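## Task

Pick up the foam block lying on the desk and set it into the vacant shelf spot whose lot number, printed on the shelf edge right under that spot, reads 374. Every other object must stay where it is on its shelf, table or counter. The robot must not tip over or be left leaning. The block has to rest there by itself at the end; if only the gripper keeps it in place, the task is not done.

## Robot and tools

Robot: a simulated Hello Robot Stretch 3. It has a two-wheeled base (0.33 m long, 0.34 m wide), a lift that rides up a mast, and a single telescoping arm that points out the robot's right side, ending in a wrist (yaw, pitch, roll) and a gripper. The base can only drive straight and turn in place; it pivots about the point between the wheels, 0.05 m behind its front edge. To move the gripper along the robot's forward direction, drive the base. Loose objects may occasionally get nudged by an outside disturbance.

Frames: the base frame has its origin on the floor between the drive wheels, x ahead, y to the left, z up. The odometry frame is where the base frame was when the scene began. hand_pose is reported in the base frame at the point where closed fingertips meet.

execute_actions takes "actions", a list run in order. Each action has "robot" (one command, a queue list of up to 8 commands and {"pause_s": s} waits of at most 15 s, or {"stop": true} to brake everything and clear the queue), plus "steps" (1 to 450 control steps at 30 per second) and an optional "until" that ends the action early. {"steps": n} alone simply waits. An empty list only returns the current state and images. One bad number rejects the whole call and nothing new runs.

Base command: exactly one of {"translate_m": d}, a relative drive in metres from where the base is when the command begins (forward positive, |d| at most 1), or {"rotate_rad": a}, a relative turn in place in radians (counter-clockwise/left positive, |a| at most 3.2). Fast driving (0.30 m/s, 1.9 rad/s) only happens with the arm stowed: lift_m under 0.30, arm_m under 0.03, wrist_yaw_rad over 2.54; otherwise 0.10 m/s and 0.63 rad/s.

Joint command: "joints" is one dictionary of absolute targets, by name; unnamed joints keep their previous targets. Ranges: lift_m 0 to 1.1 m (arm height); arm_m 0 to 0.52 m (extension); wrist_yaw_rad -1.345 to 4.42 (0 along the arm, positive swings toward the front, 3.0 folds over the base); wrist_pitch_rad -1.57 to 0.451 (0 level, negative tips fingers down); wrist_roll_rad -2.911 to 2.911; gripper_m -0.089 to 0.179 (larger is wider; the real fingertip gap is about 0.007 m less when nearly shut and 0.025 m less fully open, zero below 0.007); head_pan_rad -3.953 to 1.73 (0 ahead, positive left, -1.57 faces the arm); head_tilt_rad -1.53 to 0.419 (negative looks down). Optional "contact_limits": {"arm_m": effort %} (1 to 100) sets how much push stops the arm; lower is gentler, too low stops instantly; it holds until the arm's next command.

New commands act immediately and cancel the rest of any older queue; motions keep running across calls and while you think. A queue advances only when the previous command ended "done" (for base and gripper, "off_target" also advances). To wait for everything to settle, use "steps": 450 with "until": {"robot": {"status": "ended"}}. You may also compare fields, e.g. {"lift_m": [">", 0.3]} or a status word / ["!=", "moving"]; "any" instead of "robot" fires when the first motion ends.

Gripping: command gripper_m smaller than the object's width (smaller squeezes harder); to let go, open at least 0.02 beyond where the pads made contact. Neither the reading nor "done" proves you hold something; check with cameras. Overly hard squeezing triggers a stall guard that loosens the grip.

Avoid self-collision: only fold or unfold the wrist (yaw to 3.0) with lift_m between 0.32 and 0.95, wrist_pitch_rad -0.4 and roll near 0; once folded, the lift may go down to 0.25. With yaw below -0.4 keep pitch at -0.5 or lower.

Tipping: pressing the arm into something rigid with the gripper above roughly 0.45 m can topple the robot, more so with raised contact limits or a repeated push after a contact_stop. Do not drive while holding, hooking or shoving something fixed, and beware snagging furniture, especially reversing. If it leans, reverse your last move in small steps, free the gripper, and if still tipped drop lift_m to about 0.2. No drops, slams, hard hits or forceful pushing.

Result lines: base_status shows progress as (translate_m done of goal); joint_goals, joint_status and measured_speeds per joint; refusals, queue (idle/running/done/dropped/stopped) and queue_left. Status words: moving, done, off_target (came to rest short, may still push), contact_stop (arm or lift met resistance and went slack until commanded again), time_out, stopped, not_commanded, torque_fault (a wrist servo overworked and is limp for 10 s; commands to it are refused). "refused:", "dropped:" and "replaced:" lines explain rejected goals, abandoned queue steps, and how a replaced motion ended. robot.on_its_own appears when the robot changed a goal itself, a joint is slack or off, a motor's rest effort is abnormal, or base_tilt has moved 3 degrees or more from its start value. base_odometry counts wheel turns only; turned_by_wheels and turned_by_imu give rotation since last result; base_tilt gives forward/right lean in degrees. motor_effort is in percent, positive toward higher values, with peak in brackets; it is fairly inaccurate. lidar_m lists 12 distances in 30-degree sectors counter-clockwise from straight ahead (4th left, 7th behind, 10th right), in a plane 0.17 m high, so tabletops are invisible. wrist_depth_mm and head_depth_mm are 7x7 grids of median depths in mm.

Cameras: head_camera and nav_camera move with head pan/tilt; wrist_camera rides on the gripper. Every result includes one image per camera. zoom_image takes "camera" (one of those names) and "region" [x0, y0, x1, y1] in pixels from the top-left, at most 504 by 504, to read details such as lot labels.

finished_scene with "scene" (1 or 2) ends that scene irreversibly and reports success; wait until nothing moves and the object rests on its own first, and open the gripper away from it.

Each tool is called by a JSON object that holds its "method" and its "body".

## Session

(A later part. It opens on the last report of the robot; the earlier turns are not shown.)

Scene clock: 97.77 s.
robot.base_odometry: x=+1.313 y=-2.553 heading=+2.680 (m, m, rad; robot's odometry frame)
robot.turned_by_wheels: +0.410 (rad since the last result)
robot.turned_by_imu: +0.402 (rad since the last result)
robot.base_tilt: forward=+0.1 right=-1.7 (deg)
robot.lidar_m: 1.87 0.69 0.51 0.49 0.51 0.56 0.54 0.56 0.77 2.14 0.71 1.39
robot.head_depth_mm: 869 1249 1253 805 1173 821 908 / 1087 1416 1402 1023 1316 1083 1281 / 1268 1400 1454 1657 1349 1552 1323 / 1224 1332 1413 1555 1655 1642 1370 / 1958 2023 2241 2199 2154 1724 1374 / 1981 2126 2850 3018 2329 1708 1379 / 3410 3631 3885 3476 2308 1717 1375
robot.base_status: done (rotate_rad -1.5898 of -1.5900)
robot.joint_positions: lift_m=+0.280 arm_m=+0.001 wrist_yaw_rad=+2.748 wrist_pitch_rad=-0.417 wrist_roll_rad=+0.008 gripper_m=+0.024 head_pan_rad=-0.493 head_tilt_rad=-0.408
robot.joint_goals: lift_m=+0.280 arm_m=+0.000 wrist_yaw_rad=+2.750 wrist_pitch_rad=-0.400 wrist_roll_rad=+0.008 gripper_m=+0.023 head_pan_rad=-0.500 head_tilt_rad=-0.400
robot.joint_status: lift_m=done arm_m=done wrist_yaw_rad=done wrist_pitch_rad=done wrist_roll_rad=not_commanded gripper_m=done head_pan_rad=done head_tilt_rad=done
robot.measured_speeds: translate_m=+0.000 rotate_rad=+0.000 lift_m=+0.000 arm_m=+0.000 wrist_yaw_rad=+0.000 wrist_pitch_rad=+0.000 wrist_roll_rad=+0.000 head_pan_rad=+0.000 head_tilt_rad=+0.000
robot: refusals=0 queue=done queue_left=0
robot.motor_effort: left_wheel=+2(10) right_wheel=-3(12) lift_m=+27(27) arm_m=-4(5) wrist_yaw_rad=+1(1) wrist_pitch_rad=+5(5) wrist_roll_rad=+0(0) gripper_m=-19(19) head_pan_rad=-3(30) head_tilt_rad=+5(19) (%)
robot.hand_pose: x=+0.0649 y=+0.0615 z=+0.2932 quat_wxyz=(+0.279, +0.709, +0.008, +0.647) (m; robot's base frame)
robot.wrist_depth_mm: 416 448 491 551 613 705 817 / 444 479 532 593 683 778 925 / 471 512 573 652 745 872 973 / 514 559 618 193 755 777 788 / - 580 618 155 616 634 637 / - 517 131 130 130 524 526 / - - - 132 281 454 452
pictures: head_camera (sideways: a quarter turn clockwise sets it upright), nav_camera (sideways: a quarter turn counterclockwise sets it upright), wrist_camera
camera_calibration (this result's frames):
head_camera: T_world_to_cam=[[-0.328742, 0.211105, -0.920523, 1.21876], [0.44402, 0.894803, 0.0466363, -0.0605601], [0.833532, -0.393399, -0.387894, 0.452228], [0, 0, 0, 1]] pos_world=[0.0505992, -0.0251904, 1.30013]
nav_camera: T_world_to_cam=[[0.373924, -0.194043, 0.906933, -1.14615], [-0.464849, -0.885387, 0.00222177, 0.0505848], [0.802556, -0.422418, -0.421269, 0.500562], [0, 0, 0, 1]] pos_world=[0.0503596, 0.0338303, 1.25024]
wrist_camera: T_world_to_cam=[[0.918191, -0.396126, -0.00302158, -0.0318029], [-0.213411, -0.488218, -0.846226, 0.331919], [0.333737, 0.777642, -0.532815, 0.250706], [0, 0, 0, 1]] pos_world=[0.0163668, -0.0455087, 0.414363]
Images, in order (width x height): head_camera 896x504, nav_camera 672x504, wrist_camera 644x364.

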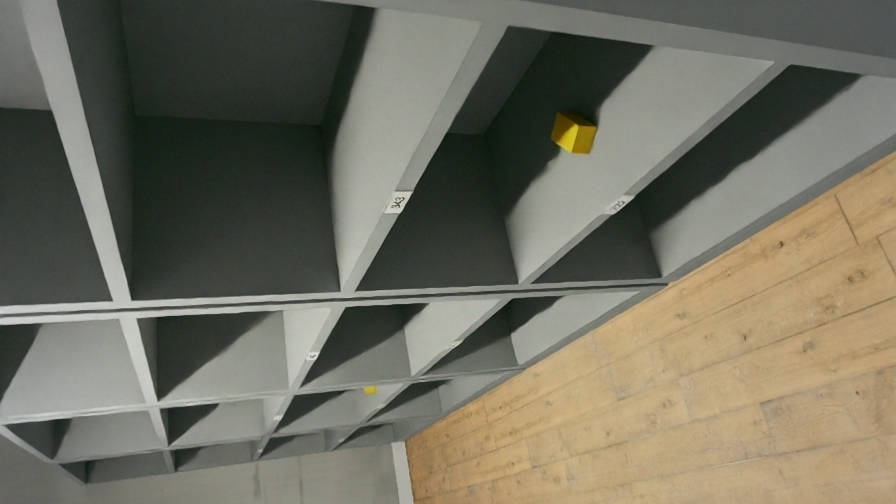

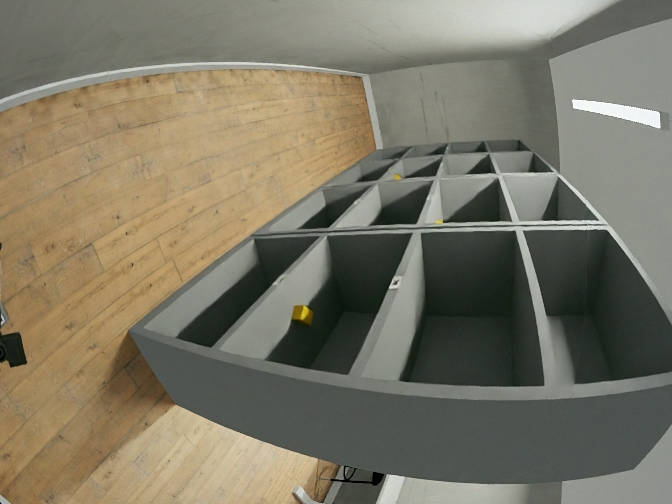

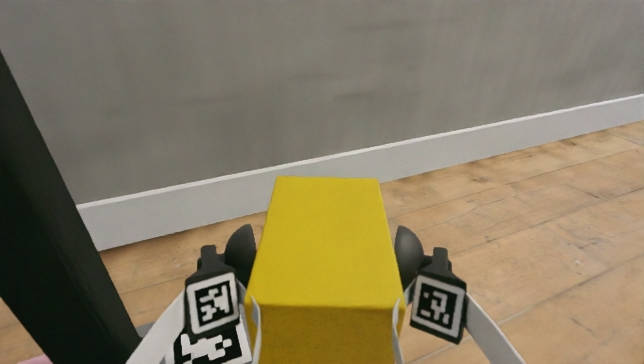

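{"method": "zoom_image", "body": {"camera": "head_camera", "region": [340,150,460,250]}}

{"method": "execute_actions", "body": {"actions": [{"robot":{"base":{"translate_m":1.0},"joints":{"head_tilt_rad":-0.8,"head_pan_rad":-1.65}},"steps":450,"until":{"robot":{"translate_m":[">",0.85]}}},{"robot":{"base":{"translate_m":1.0}},"steps":450,"until":{"robot":{"status":"ended"}}}]}}

{"method": "execute_actions", "body": {"actions": [{"robot":{"joints":{"head_tilt_rad":-0.4,"head_pan_rad":-0.55}},"steps":450,"until":{"robot":{"status":"ended"}}}]}}

Region (340, 150, 460, 250) of head_camera's 896x504 image, scaled by 4.200, with more detail than that image has.

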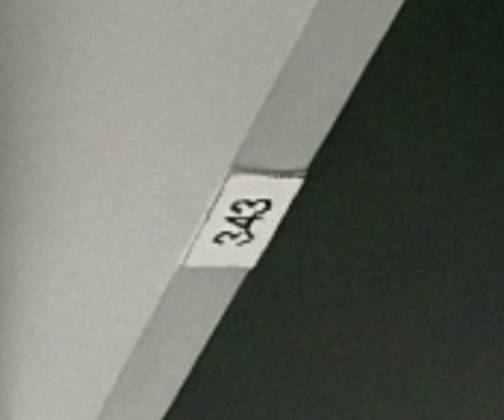

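Scene clock: 112.17 s.
robot.base_odometry: x=-0.348 y=-1.726 heading=+2.680 (m, m, rad; robot's odometry frame)
robot.turned_by_wheels: +0.000 (rad since the last result)
robot.turned_by_imu: -0.002 (rad since the last result)
robot.base_tilt: forward=+0.0 right=-1.7 (deg)
robot.lidar_m: 1.85 0.69 0.50 0.48 0.50 0.69 1.93 1.39 0.66 0.98 0.69 0.76
robot.head_depth_mm: 824 706 586 1028 924 1206 1115 / 824 711 591 1062 926 1229 1118 / 822 717 594 1068 928 1236 1121 / 818 655 600 1077 934 1240 1128 / 816 732 605 1078 939 1243 1131 / 818 741 585 1085 943 1230 1132 / 810 747 587 1088 948 1212 1133
robot.base_status: done (translate_m +1.0000 of +1.0000)
robot.joint_positions: lift_m=+0.280 arm_m=+0.001 wrist_yaw_rad=+2.748 wrist_pitch_rad=-0.417 wrist_roll_rad=+0.008 gripper_m=+0.024 head_pan_rad=-1.643 head_tilt_rad=-0.790
robot.joint_goals: lift_m=+0.280 arm_m=+0.000 wrist_yaw_rad=+2.750 wrist_pitch_rad=-0.400 wrist_roll_rad=+0.008 gripper_m=+0.023 head_pan_rad=-1.650 head_tilt_rad=-0.800
robot.joint_status: lift_m=done arm_m=done wrist_yaw_rad=done wrist_pitch_rad=done wrist_roll_rad=not_commanded gripper_m=done head_pan_rad=done head_tilt_rad=done
robot.measured_speeds: translate_m=+0.000 rotate_rad=+0.000 lift_m=+0.000 arm_m=+0.000 wrist_yaw_rad=+0.000 wrist_pitch_rad=+0.000 wrist_roll_rad=+0.000 head_pan_rad=+0.000 head_tilt_rad=+0.000
robot: refusals=0 queue=done queue_left=0
robot.motor_effort: left_wheel=+2(9) right_wheel=-3(5) lift_m=+27(26) arm_m=-4(4) wrist_yaw_rad=+1(1) wrist_pitch_rad=+5(4) wrist_roll_rad=+1(0) gripper_m=-19(19) head_pan_rad=-3(30) head_tilt_rad=-6(37) (%)
robot.hand_pose: x=+0.0649 y=+0.0615 z=+0.2932 quat_wxyz=(+0.279, +0.709, +0.008, +0.647) (m; robot's base frame)
robot.wrist_depth_mm: 408 439 481 539 605 692 801 / 436 470 516 584 667 775 913 / 466 507 564 640 732 841 991 / 511 552 605 193 746 772 792 / - 574 607 155 621 629 629 / - 513 131 130 130 518 524 / - - - 132 279 451 448
pictures: head_camera (sideways: a quarter turn clockwise sets it upright), nav_camera (sideways: a quarter turn counterclockwise sets it upright), wrist_camera
camera_calibration (this result's frames):
head_camera: T_world_to_cam=[[0.0812012, 0.700745, -0.708775, 0.940173], [0.996692, -0.0594711, 0.0553892, -0.075301], [-0.00333788, -0.710928, -0.703256, 0.867626], [0, 0, 0, 1]] pos_world=[0.0016048, -0.0464802, 1.28071]
nav_camera: T_world_to_cam=[[-0.0466395, -0.727677, 0.684332, -0.853385], [-0.998043, 0.06251, -0.00155062, 0.0587487], [-0.0416493, -0.683066, -0.729168, 0.906274], [0, 0, 0, 1]] pos_world=[0.0565779, -0.0056167, 1.24492]
wrist_camera: T_world_to_cam=[[0.918195, -0.396117, -0.00302167, -0.0318016], [-0.213408, -0.488221, -0.846225, 0.331918], [0.333729, 0.777644, -0.532817, 0.250707], [0, 0, 0, 1]] pos_world=[0.0163659, -0.0455083, 0.414362]
Images, in order (width x height): head_camera 896x504, nav_camera 672x504, wrist_camera 644x364.

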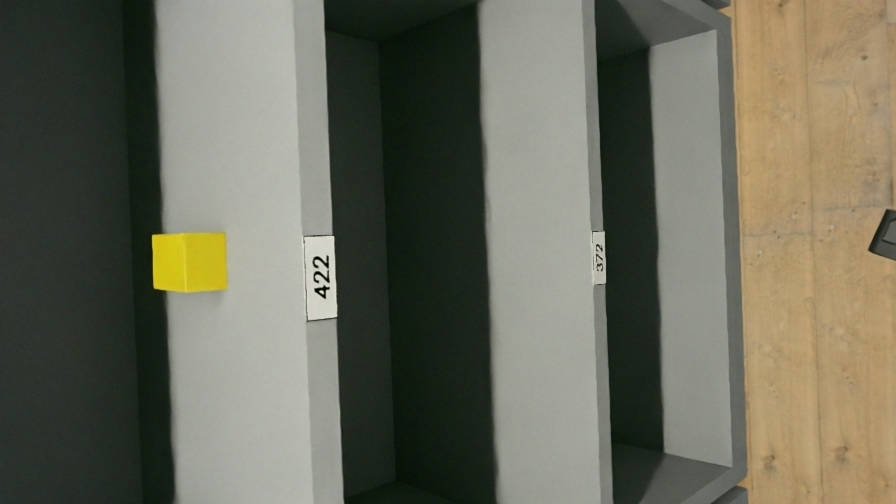

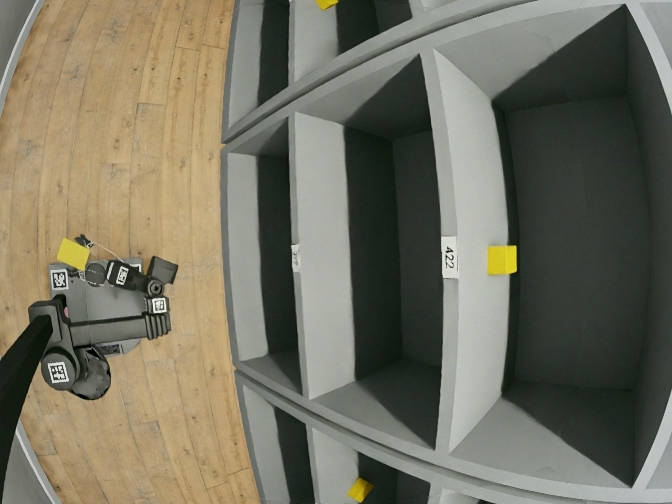

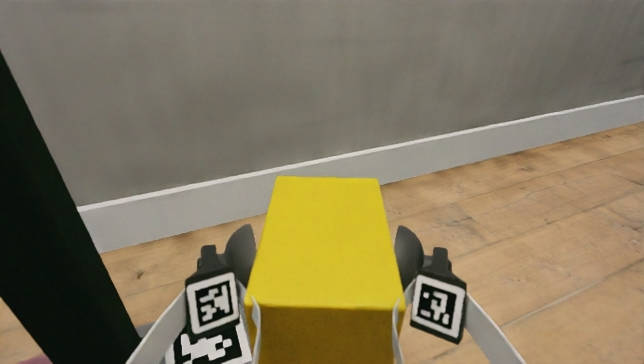

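Scene clock: 113.30 s.
robot.base_odometry: x=-0.348 y=-1.726 heading=+2.680 (m, m, rad; robot's odometry frame)
robot.turned_by_wheels: +0.000 (rad since the last result)
robot.turned_by_imu: +0.000 (rad since the last result)
robot.base_tilt: forward=+0.1 right=-1.7 (deg)
robot.lidar_m: 1.85 0.69 0.50 0.48 0.50 0.69 1.93 1.39 0.66 0.98 0.69 0.75
robot.head_depth_mm: 587 618 652 691 734 800 852 / 877 1336 1340 939 1282 968 995 / 1097 1481 1521 1638 1283 1488 1295 / 1279 1398 1455 1630 1476 1622 1371 / 1231 1349 1431 1574 1770 1716 1358 / 1991 2135 2255 2433 2278 1730 1367 / 1944 2076 2206 2359 2311 1724 1377
robot.base_status: done (translate_m +1.0000 of +1.0000)
robot.joint_positions: lift_m=+0.280 arm_m=+0.001 wrist_yaw_rad=+2.748 wrist_pitch_rad=-0.417 wrist_roll_rad=+0.008 gripper_m=+0.024 head_pan_rad=-0.557 head_tilt_rad=-0.409
robot.joint_goals: lift_m=+0.280 arm_m=+0.000 wrist_yaw_rad=+2.750 wrist_pitch_rad=-0.400 wrist_roll_rad=+0.008 gripper_m=+0.023 head_pan_rad=-0.550 head_tilt_rad=-0.400
robot.joint_status: lift_m=done arm_m=done wrist_yaw_rad=done wrist_pitch_rad=done wrist_roll_rad=not_commanded gripper_m=done head_pan_rad=done head_tilt_rad=done
robot.measured_speeds: translate_m=+0.000 rotate_rad=+0.000 lift_m=+0.000 arm_m=+0.000 wrist_yaw_rad=+0.000 wrist_pitch_rad=+0.000 wrist_roll_rad=+0.000 head_pan_rad=+0.000 head_tilt_rad=+0.000
robot: refusals=0 queue=done queue_left=0
robot.motor_effort: left_wheel=+2(2) right_wheel=-2(2) lift_m=+27(27) arm_m=-5(5) wrist_yaw_rad=+1(1) wrist_pitch_rad=+5(5) wrist_roll_rad=+1(0) gripper_m=-19(19) head_pan_rad=+4(31) head_tilt_rad=+5(35) (%)
robot.hand_pose: x=+0.0649 y=+0.0615 z=+0.2932 quat_wxyz=(+0.279, +0.709, +0.008, +0.647) (m; robot's base frame)
robot.wrist_depth_mm: 407 443 482 538 610 704 807 / 435 477 522 590 664 762 944 / 466 509 567 643 743 861 971 / 505 554 608 192 752 789 794 / - 575 611 156 624 622 628 / - 521 131 130 130 526 520 / - - - 133 281 452 447
pictures: head_camera (sideways: a quarter turn clockwise sets it upright), nav_camera (sideways: a quarter turn counterclockwise sets it upright), wrist_camera
camera_calibration (this result's frames):
head_camera: T_world_to_cam=[[-0.315649, 0.232413, -0.919973, 1.21796], [0.500471, 0.864494, 0.0466822, -0.060964], [0.80616, -0.445685, -0.389193, 0.454086], [0, 0, 0, 1]] pos_world=[0.0488924, -0.0279873, 1.30006]
nav_camera: T_world_to_cam=[[0.361816, -0.21827, 0.906337, -1.1453], [-0.520597, -0.8538, 0.00220809, 0.0509426], [0.773349, -0.472635, -0.422549, 0.502406], [0, 0, 0, 1]] pos_world=[0.0523735, 0.0309648, 1.25021]
wrist_camera: T_world_to_cam=[[0.918195, -0.396117, -0.00302143, -0.0318017], [-0.213407, -0.488222, -0.846225, 0.331918], [0.333729, 0.777644, -0.532817, 0.250707], [0, 0, 0, 1]] pos_world=[0.0163658, -0.0455083, 0.414362]
Images, in order (width x height): head_camera 896x504, nav_camera 672x504, wrist_camera 644x364.

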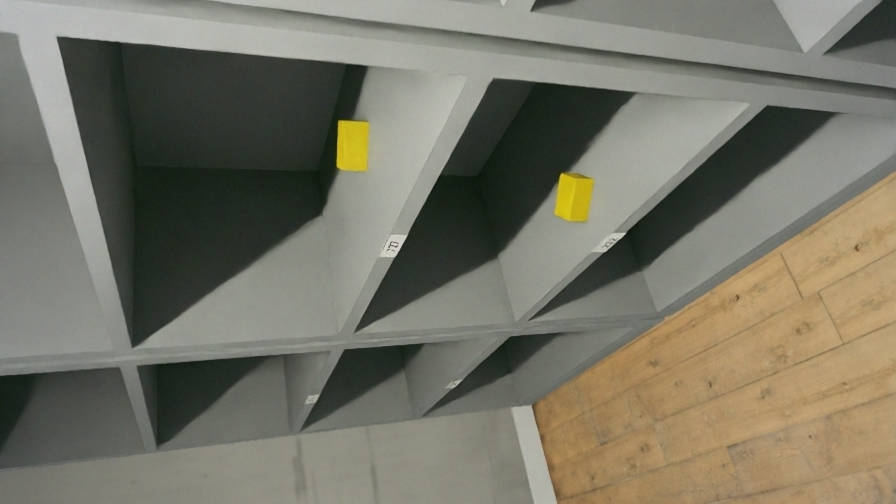

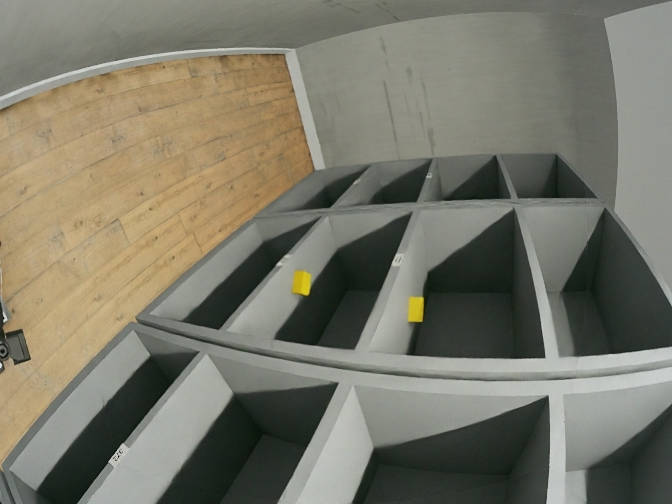

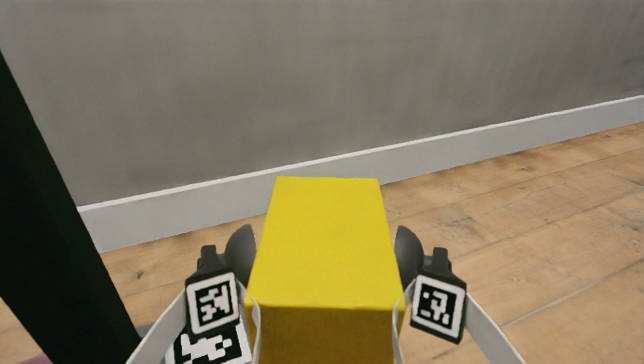

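{"method": "execute_actions", "body": {"actions": [{"robot":{"base":{"translate_m":1.0},"joints":{"head_tilt_rad":-0.8,"head_pan_rad":-1.65}},"steps":450,"until":{"robot":{"translate_m":[">",0.91]}}},{"robot":[{"base":{"translate_m":1.0}},{"joints":{"lift_m":0.36}},{"joints":{"lift_m":0.585,"wrist_yaw_rad":0}}],"steps":450,"until":{"robot":{"status":"ended"}}}]}}

Scene clock: 130.13 s.
robot.base_odometry: x=-2.064 y=-0.871 heading=+2.680 (m, m, rad; robot's odometry frame)
robot.turned_by_wheels: +0.000 (rad since the last result)
robot.turned_by_imu: -0.002 (rad since the last result)
robot.base_tilt: forward=+0.1 right=-1.7 (deg)
robot.lidar_m: 0.46 0.48 0.50 0.48 0.50 0.68 1.90 1.40 0.69 0.99 0.65 0.48
robot.head_depth_mm: 829 707 588 1059 948 1228 1137 / 825 713 590 1062 928 1229 1161 / 826 719 595 1065 930 1203 - / 822 725 599 1072 935 1217 1106 / 822 734 606 1082 938 1249 1123 / 820 737 610 1084 945 1241 1129 / 816 747 589 1056 946 1160 1107
robot.base_status: done (translate_m +1.0000 of +1.0000)
robot.joint_positions: lift_m=+0.585 arm_m=+0.001 wrist_yaw_rad=+0.003 wrist_pitch_rad=-0.417 wrist_roll_rad=+0.008 gripper_m=+0.024 head_pan_rad=-1.643 head_tilt_rad=-0.790
robot.joint_goals: lift_m=+0.585 arm_m=+0.000 wrist_yaw_rad=+0.000 wrist_pitch_rad=-0.400 wrist_roll_rad=+0.008 gripper_m=+0.023 head_pan_rad=-1.650 head_tilt_rad=-0.800
robot.joint_status: lift_m=done arm_m=done wrist_yaw_rad=done wrist_pitch_rad=done wrist_roll_rad=not_commanded gripper_m=done head_pan_rad=done head_tilt_rad=done
robot.measured_speeds: translate_m=+0.000 rotate_rad=+0.000 lift_m=+0.000 arm_m=+0.000 wrist_yaw_rad=+0.000 wrist_pitch_rad=+0.000 wrist_roll_rad=+0.000 head_pan_rad=+0.000 head_tilt_rad=+0.000
robot: refusals=0 queue=done queue_left=0
robot.motor_effort: left_wheel=+2(10) right_wheel=-3(6) lift_m=+51(54) arm_m=-4(5) wrist_yaw_rad=-3(5) wrist_pitch_rad=+4(5) wrist_roll_rad=+1(0) gripper_m=-19(19) head_pan_rad=-3(30) head_tilt_rad=-6(36) (%)
robot.hand_pose: x=-0.0209 y=-0.3702 z=+0.5974 quat_wxyz=(+0.689, +0.147, -0.694, -0.146) (m; robot's base frame)
robot.wrist_depth_mm: 553 682 697 697 692 684 501 / 533 631 643 646 661 650 502 / 431 439 441 450 448 453 457 / 348 349 352 193 356 360 360 / 560 804 970 155 976 740 497 / 561 767 133 130 130 739 497 / 562 683 664 133 399 667 521
pictures: head_camera (sideways: a quarter turn clockwise sets it upright), nav_camera (sideways: a quarter turn counterclockwise sets it upright), wrist_camera
camera_calibration (this result's frames):
head_camera: T_world_to_cam=[[0.0812399, 0.700776, -0.70874, 0.940127], [0.996689, -0.0595253, 0.0553899, -0.0753018], [-0.00337204, -0.710893, -0.703292, 0.867672], [0, 0, 0, 1]] pos_world=[0.00160248, -0.046479, 1.2807]
nav_camera: T_world_to_cam=[[-0.0466795, -0.727709, 0.684296, -0.853338], [-0.99804, 0.0625616, -0.00155111, 0.0587493], [-0.0416819, -0.683027, -0.729203, 0.906318], [0, 0, 0, 1]] pos_world=[0.0565778, -0.00561648, 1.24492]
wrist_camera: T_world_to_cam=[[-0.99994, 0.0105329, -0.00302823, -0.0126307], [0.0081753, 0.532847, -0.846172, 0.742872], [-0.00729905, -0.846146, -0.532901, 0.168914], [0, 0, 0, 1]] pos_world=[-0.0174702, -0.252778, 0.718574]
Images, in order (width x height): head_camera 896x504, nav_camera 672x504, wrist_camera 644x364.

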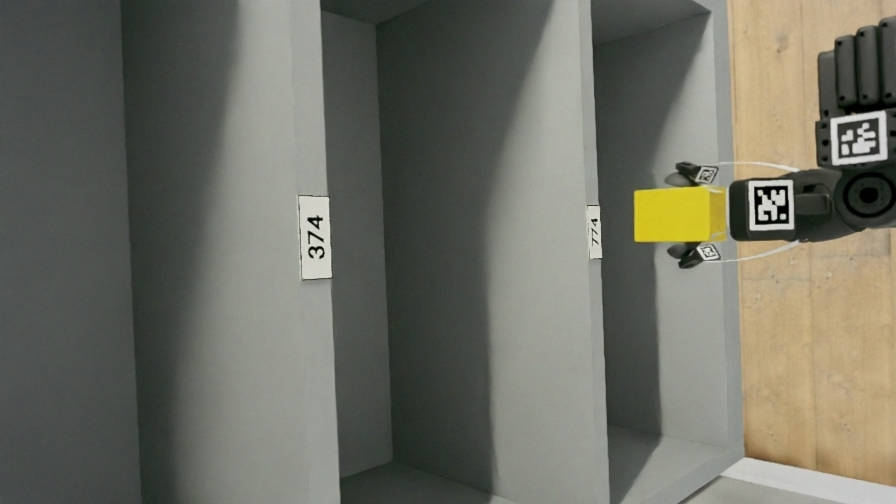

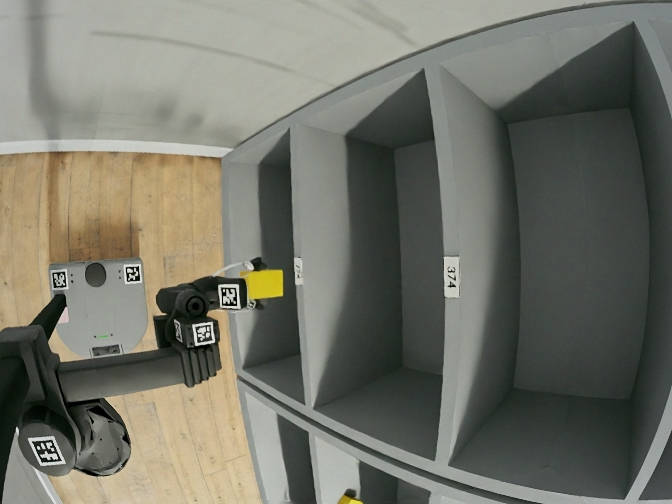

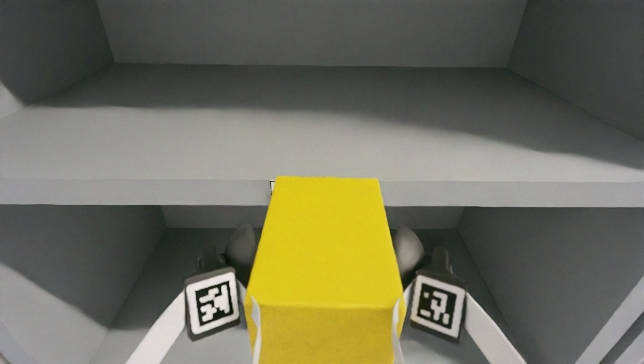

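{"method": "execute_actions", "body": {"actions": [{"robot":[{"joints":{"lift_m":0.95,"arm_m":0.04,"head_tilt_rad":-0.5}},{"joints":{"lift_m":1.05}},{"joints":{"arm_m":0.34}}],"steps":450,"until":{"robot":{"status":"ended"}}}]}}

Scene clock: 143.83 s.
robot.base_odometry: x=-2.064 y=-0.871 heading=+2.680 (m, m, rad; robot's odometry frame)
robot.turned_by_wheels: +0.000 (rad since the last result)
robot.turned_by_imu: -0.001 (rad since the last result)
robot.base_tilt: forward=+0.1 right=-1.6 (deg)
robot.lidar_m: 0.46 0.48 0.50 0.48 0.50 0.68 1.90 1.40 0.69 0.99 0.65 0.48
robot.head_depth_mm: 801 857 878 640 1109 909 1135 / 806 852 929 646 1142 910 1128 / 807 - - 645 1139 914 1137 / 801 866 946 652 1121 919 1113 / 801 875 935 654 1128 917 1117 / 800 871 931 658 1134 924 1122 / 800 870 929 662 1090 920 988
robot.base_status: done (translate_m +1.0000 of +1.0000)
robot.joint_positions: lift_m=+1.050 arm_m=+0.340 wrist_yaw_rad=+0.002 wrist_pitch_rad=-0.418 wrist_roll_rad=+0.008 gripper_m=+0.024 head_pan_rad=-1.643 head_tilt_rad=-0.507
robot.joint_goals: lift_m=+1.050 arm_m=+0.340 wrist_yaw_rad=+0.000 wrist_pitch_rad=-0.400 wrist_roll_rad=+0.008 gripper_m=+0.023 head_pan_rad=-1.650 head_tilt_rad=-0.500
robot.joint_status: lift_m=done arm_m=done wrist_yaw_rad=done wrist_pitch_rad=done wrist_roll_rad=not_commanded gripper_m=done head_pan_rad=done head_tilt_rad=done
robot.measured_speeds: translate_m=+0.000 rotate_rad=+0.000 lift_m=+0.000 arm_m=+0.000 wrist_yaw_rad=+0.000 wrist_pitch_rad=+0.000 wrist_roll_rad=+0.000 head_pan_rad=+0.000 head_tilt_rad=+0.000
robot: refusals=0 queue=done queue_left=0
robot.motor_effort: left_wheel=+2(2) right_wheel=-3(3) lift_m=+51(52) arm_m=+5(8) wrist_yaw_rad=-2(3) wrist_pitch_rad=+5(5) wrist_roll_rad=+0(1) gripper_m=-20(19) head_pan_rad=-2(2) head_tilt_rad=+5(29) (%)
robot.hand_pose: x=-0.0211 y=-0.7091 z=+1.0623 quat_wxyz=(+0.689, +0.147, -0.694, -0.147) (m; robot's base frame)
robot.wrist_depth_mm: 367 368 369 372 372 371 373 / 396 401 402 401 403 403 406 / 423 423 432 431 431 433 435 / 341 342 347 193 353 353 357 / 276 278 281 155 278 286 286 / 232 234 133 130 130 238 239 / 200 201 191 132 166 205 205
pictures: head_camera (sideways: a quarter turn clockwise sets it upright), nav_camera (sideways: a quarter turn counterclockwise sets it upright), wrist_camera
camera_calibration (this result's frames):
head_camera: T_world_to_cam=[[0.0649222, 0.475792, -0.877158, 1.15978], [0.997769, -0.0446317, 0.0496398, -0.0678419], [-0.0155309, -0.878425, -0.477628, 0.574176], [0, 0, 0, 1]] pos_world=[0.00131243, -0.0504727, 1.29492]
nav_camera: T_world_to_cam=[[-0.0307853, -0.508559, 0.860477, -1.08309], [-0.998043, 0.0625249, 0.00124647, 0.0551072], [-0.0544351, -0.858754, -0.509488, 0.620582], [0, 0, 0, 1]] pos_world=[0.0554376, -0.0213326, 1.24808]
wrist_camera: T_world_to_cam=[[-0.999929, 0.0115191, -0.00302539, -0.00717815], [0.00870011, 0.533014, -0.846062, 1.31688], [-0.00813327, -0.846028, -0.533076, 0.130198], [0, 0, 0, 1]] pos_world=[-0.0175757, -0.591683, 1.18355]
Images, in order (width x height): head_camera 896x504, nav_camera 672x504, wrist_camera 644x364.

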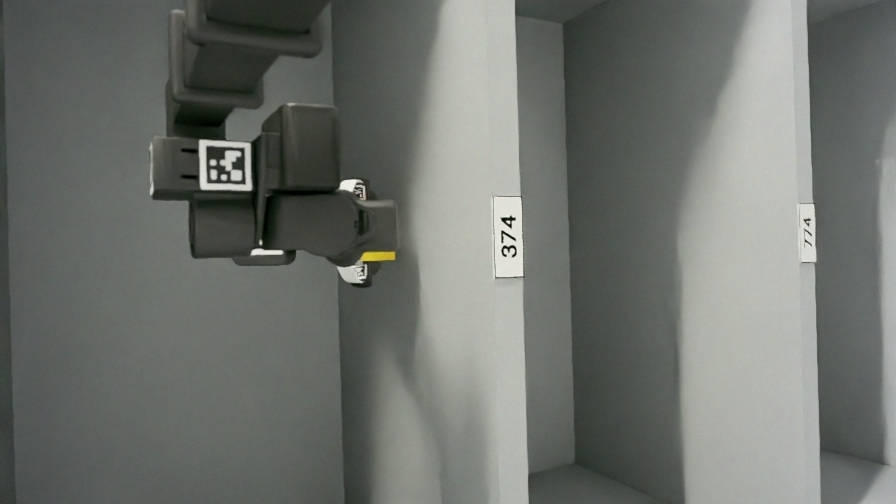

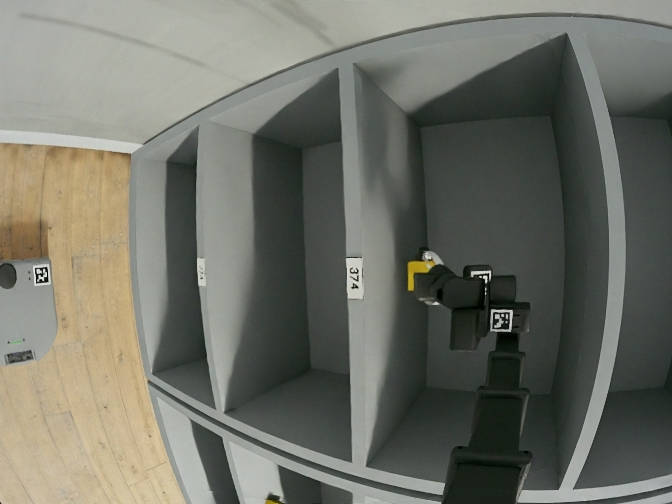

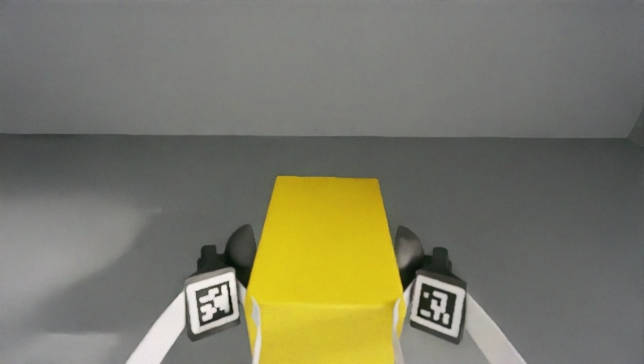

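{"method": "execute_actions", "body": {"actions": [{"robot":[{"joints":{"lift_m":1.01}},{"joints":{"gripper_m":0.15}},{"joints":{"arm_m":0.12,"lift_m":1.05}}],"steps":450,"until":{"robot":{"status":"ended"}}}]}}

Scene clock: 152.10 s.
robot.base_odometry: x=-2.064 y=-0.871 heading=+2.680 (m, m, rad; robot's odometry frame)
robot.turned_by_wheels: +0.000 (rad since the last result)
robot.turned_by_imu: -0.001 (rad since the last result)
robot.base_tilt: forward=+0.1 right=-1.7 (deg)
robot.lidar_m: 0.46 0.48 0.50 0.48 0.49 0.68 1.90 1.40 0.69 0.99 0.65 0.48
robot.head_depth_mm: 808 856 - - 1111 907 1132 / 805 858 - - 1119 911 1135 / 803 872 - - 1085 916 1139 / 803 876 936 687 1119 918 1118 / 804 874 937 692 1135 921 1116 / 798 872 933 659 1138 921 1121 / 797 872 931 663 1093 926 986
robot.base_status: done (translate_m +1.0000 of +1.0000)
robot.joint_positions: lift_m=+1.050 arm_m=+0.120 wrist_yaw_rad=+0.002 wrist_pitch_rad=-0.418 wrist_roll_rad=+0.008 gripper_m=+0.150 head_pan_rad=-1.643 head_tilt_rad=-0.507
robot.joint_goals: lift_m=+1.050 arm_m=+0.120 wrist_yaw_rad=+0.000 wrist_pitch_rad=-0.400 wrist_roll_rad=+0.008 gripper_m=+0.150 head_pan_rad=-1.650 head_tilt_rad=-0.500
robot.joint_status: lift_m=done arm_m=done wrist_yaw_rad=done wrist_pitch_rad=done wrist_roll_rad=not_commanded gripper_m=done head_pan_rad=done head_tilt_rad=done
robot.measured_speeds: translate_m=+0.000 rotate_rad=+0.000 lift_m=+0.000 arm_m=+0.000 wrist_yaw_rad=+0.000 wrist_pitch_rad=+0.000 wrist_roll_rad=+0.000 head_pan_rad=+0.000 head_tilt_rad=+0.000
robot: refusals=0 queue=done queue_left=0
robot.motor_effort: left_wheel=+2(2) right_wheel=-2(3) lift_m=+51(54) arm_m=-5(3) wrist_yaw_rad=-2(3) wrist_pitch_rad=+5(5) wrist_roll_rad=+0(0) gripper_m=+0(83) head_pan_rad=-2(2) head_tilt_rad=+4(4) (%)
robot.hand_pose: x=-0.0211 y=-0.4897 z=+1.0623 quat_wxyz=(+0.689, +0.147, -0.694, -0.147) (m; robot's base frame)
robot.wrist_depth_mm: 544 569 572 582 575 582 501 / 549 607 613 611 620 623 499 / 454 451 458 377 468 471 450 / 344 346 349 345 356 357 357 / 278 289 282 284 284 285 288 / 250 - 251 250 254 - 257 / 511 676 706 706 706 692 464
pictures: head_camera (sideways: a quarter turn clockwise sets it upright), nav_camera (sideways: a quarter turn counterclockwise sets it upright), wrist_camera
camera_calibration (this result's frames):
head_camera: T_world_to_cam=[[0.064913, 0.475663, -0.877229, 1.15987], [0.99777, -0.0446247, 0.0496357, -0.0678366], [-0.0155362, -0.878495, -0.477499, 0.574007], [0, 0, 0, 1]] pos_world=[0.00131234, -0.0504737, 1.29493]
nav_camera: T_world_to_cam=[[-0.0307762, -0.508432, 0.860552, -1.08319], [-0.998043, 0.0625253, 0.00124793, 0.0551053], [-0.0544408, -0.858829, -0.509361, 0.620416], [0, 0, 0, 1]] pos_world=[0.055437, -0.0213405, 1.24808]
wrist_camera: T_world_to_cam=[[-0.999929, 0.0115342, -0.00302529, -0.00970133], [0.00870807, 0.533014, -0.846062, 1.19996], [-0.00814609, -0.846028, -0.533077, 0.315811], [0, 0, 0, 1]] pos_world=[-0.0175774, -0.372298, 1.18356]
Images, in order (width x height): head_camera 896x504, nav_camera 672x504, wrist_camera 644x364.

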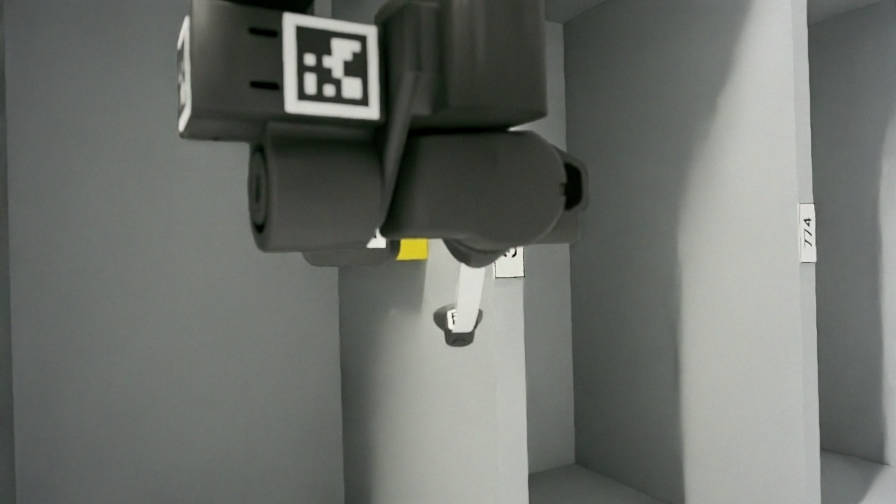

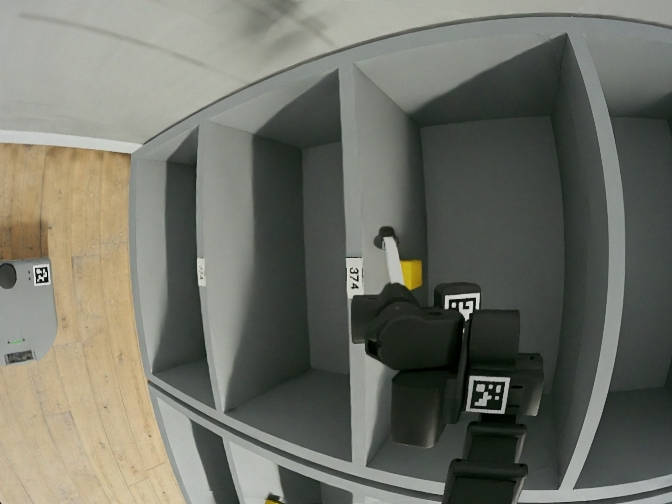

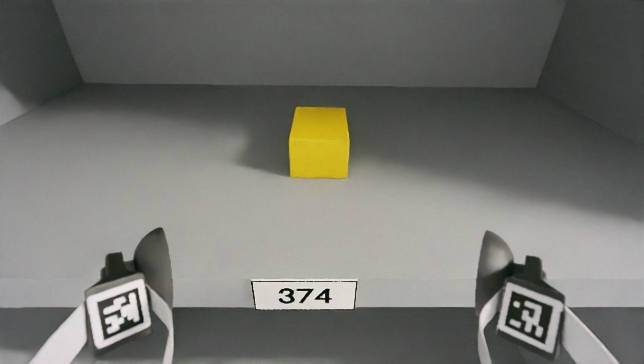

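{"method": "finished_scene", "body": {"scene": 2}}

The scene is finished: the task was done.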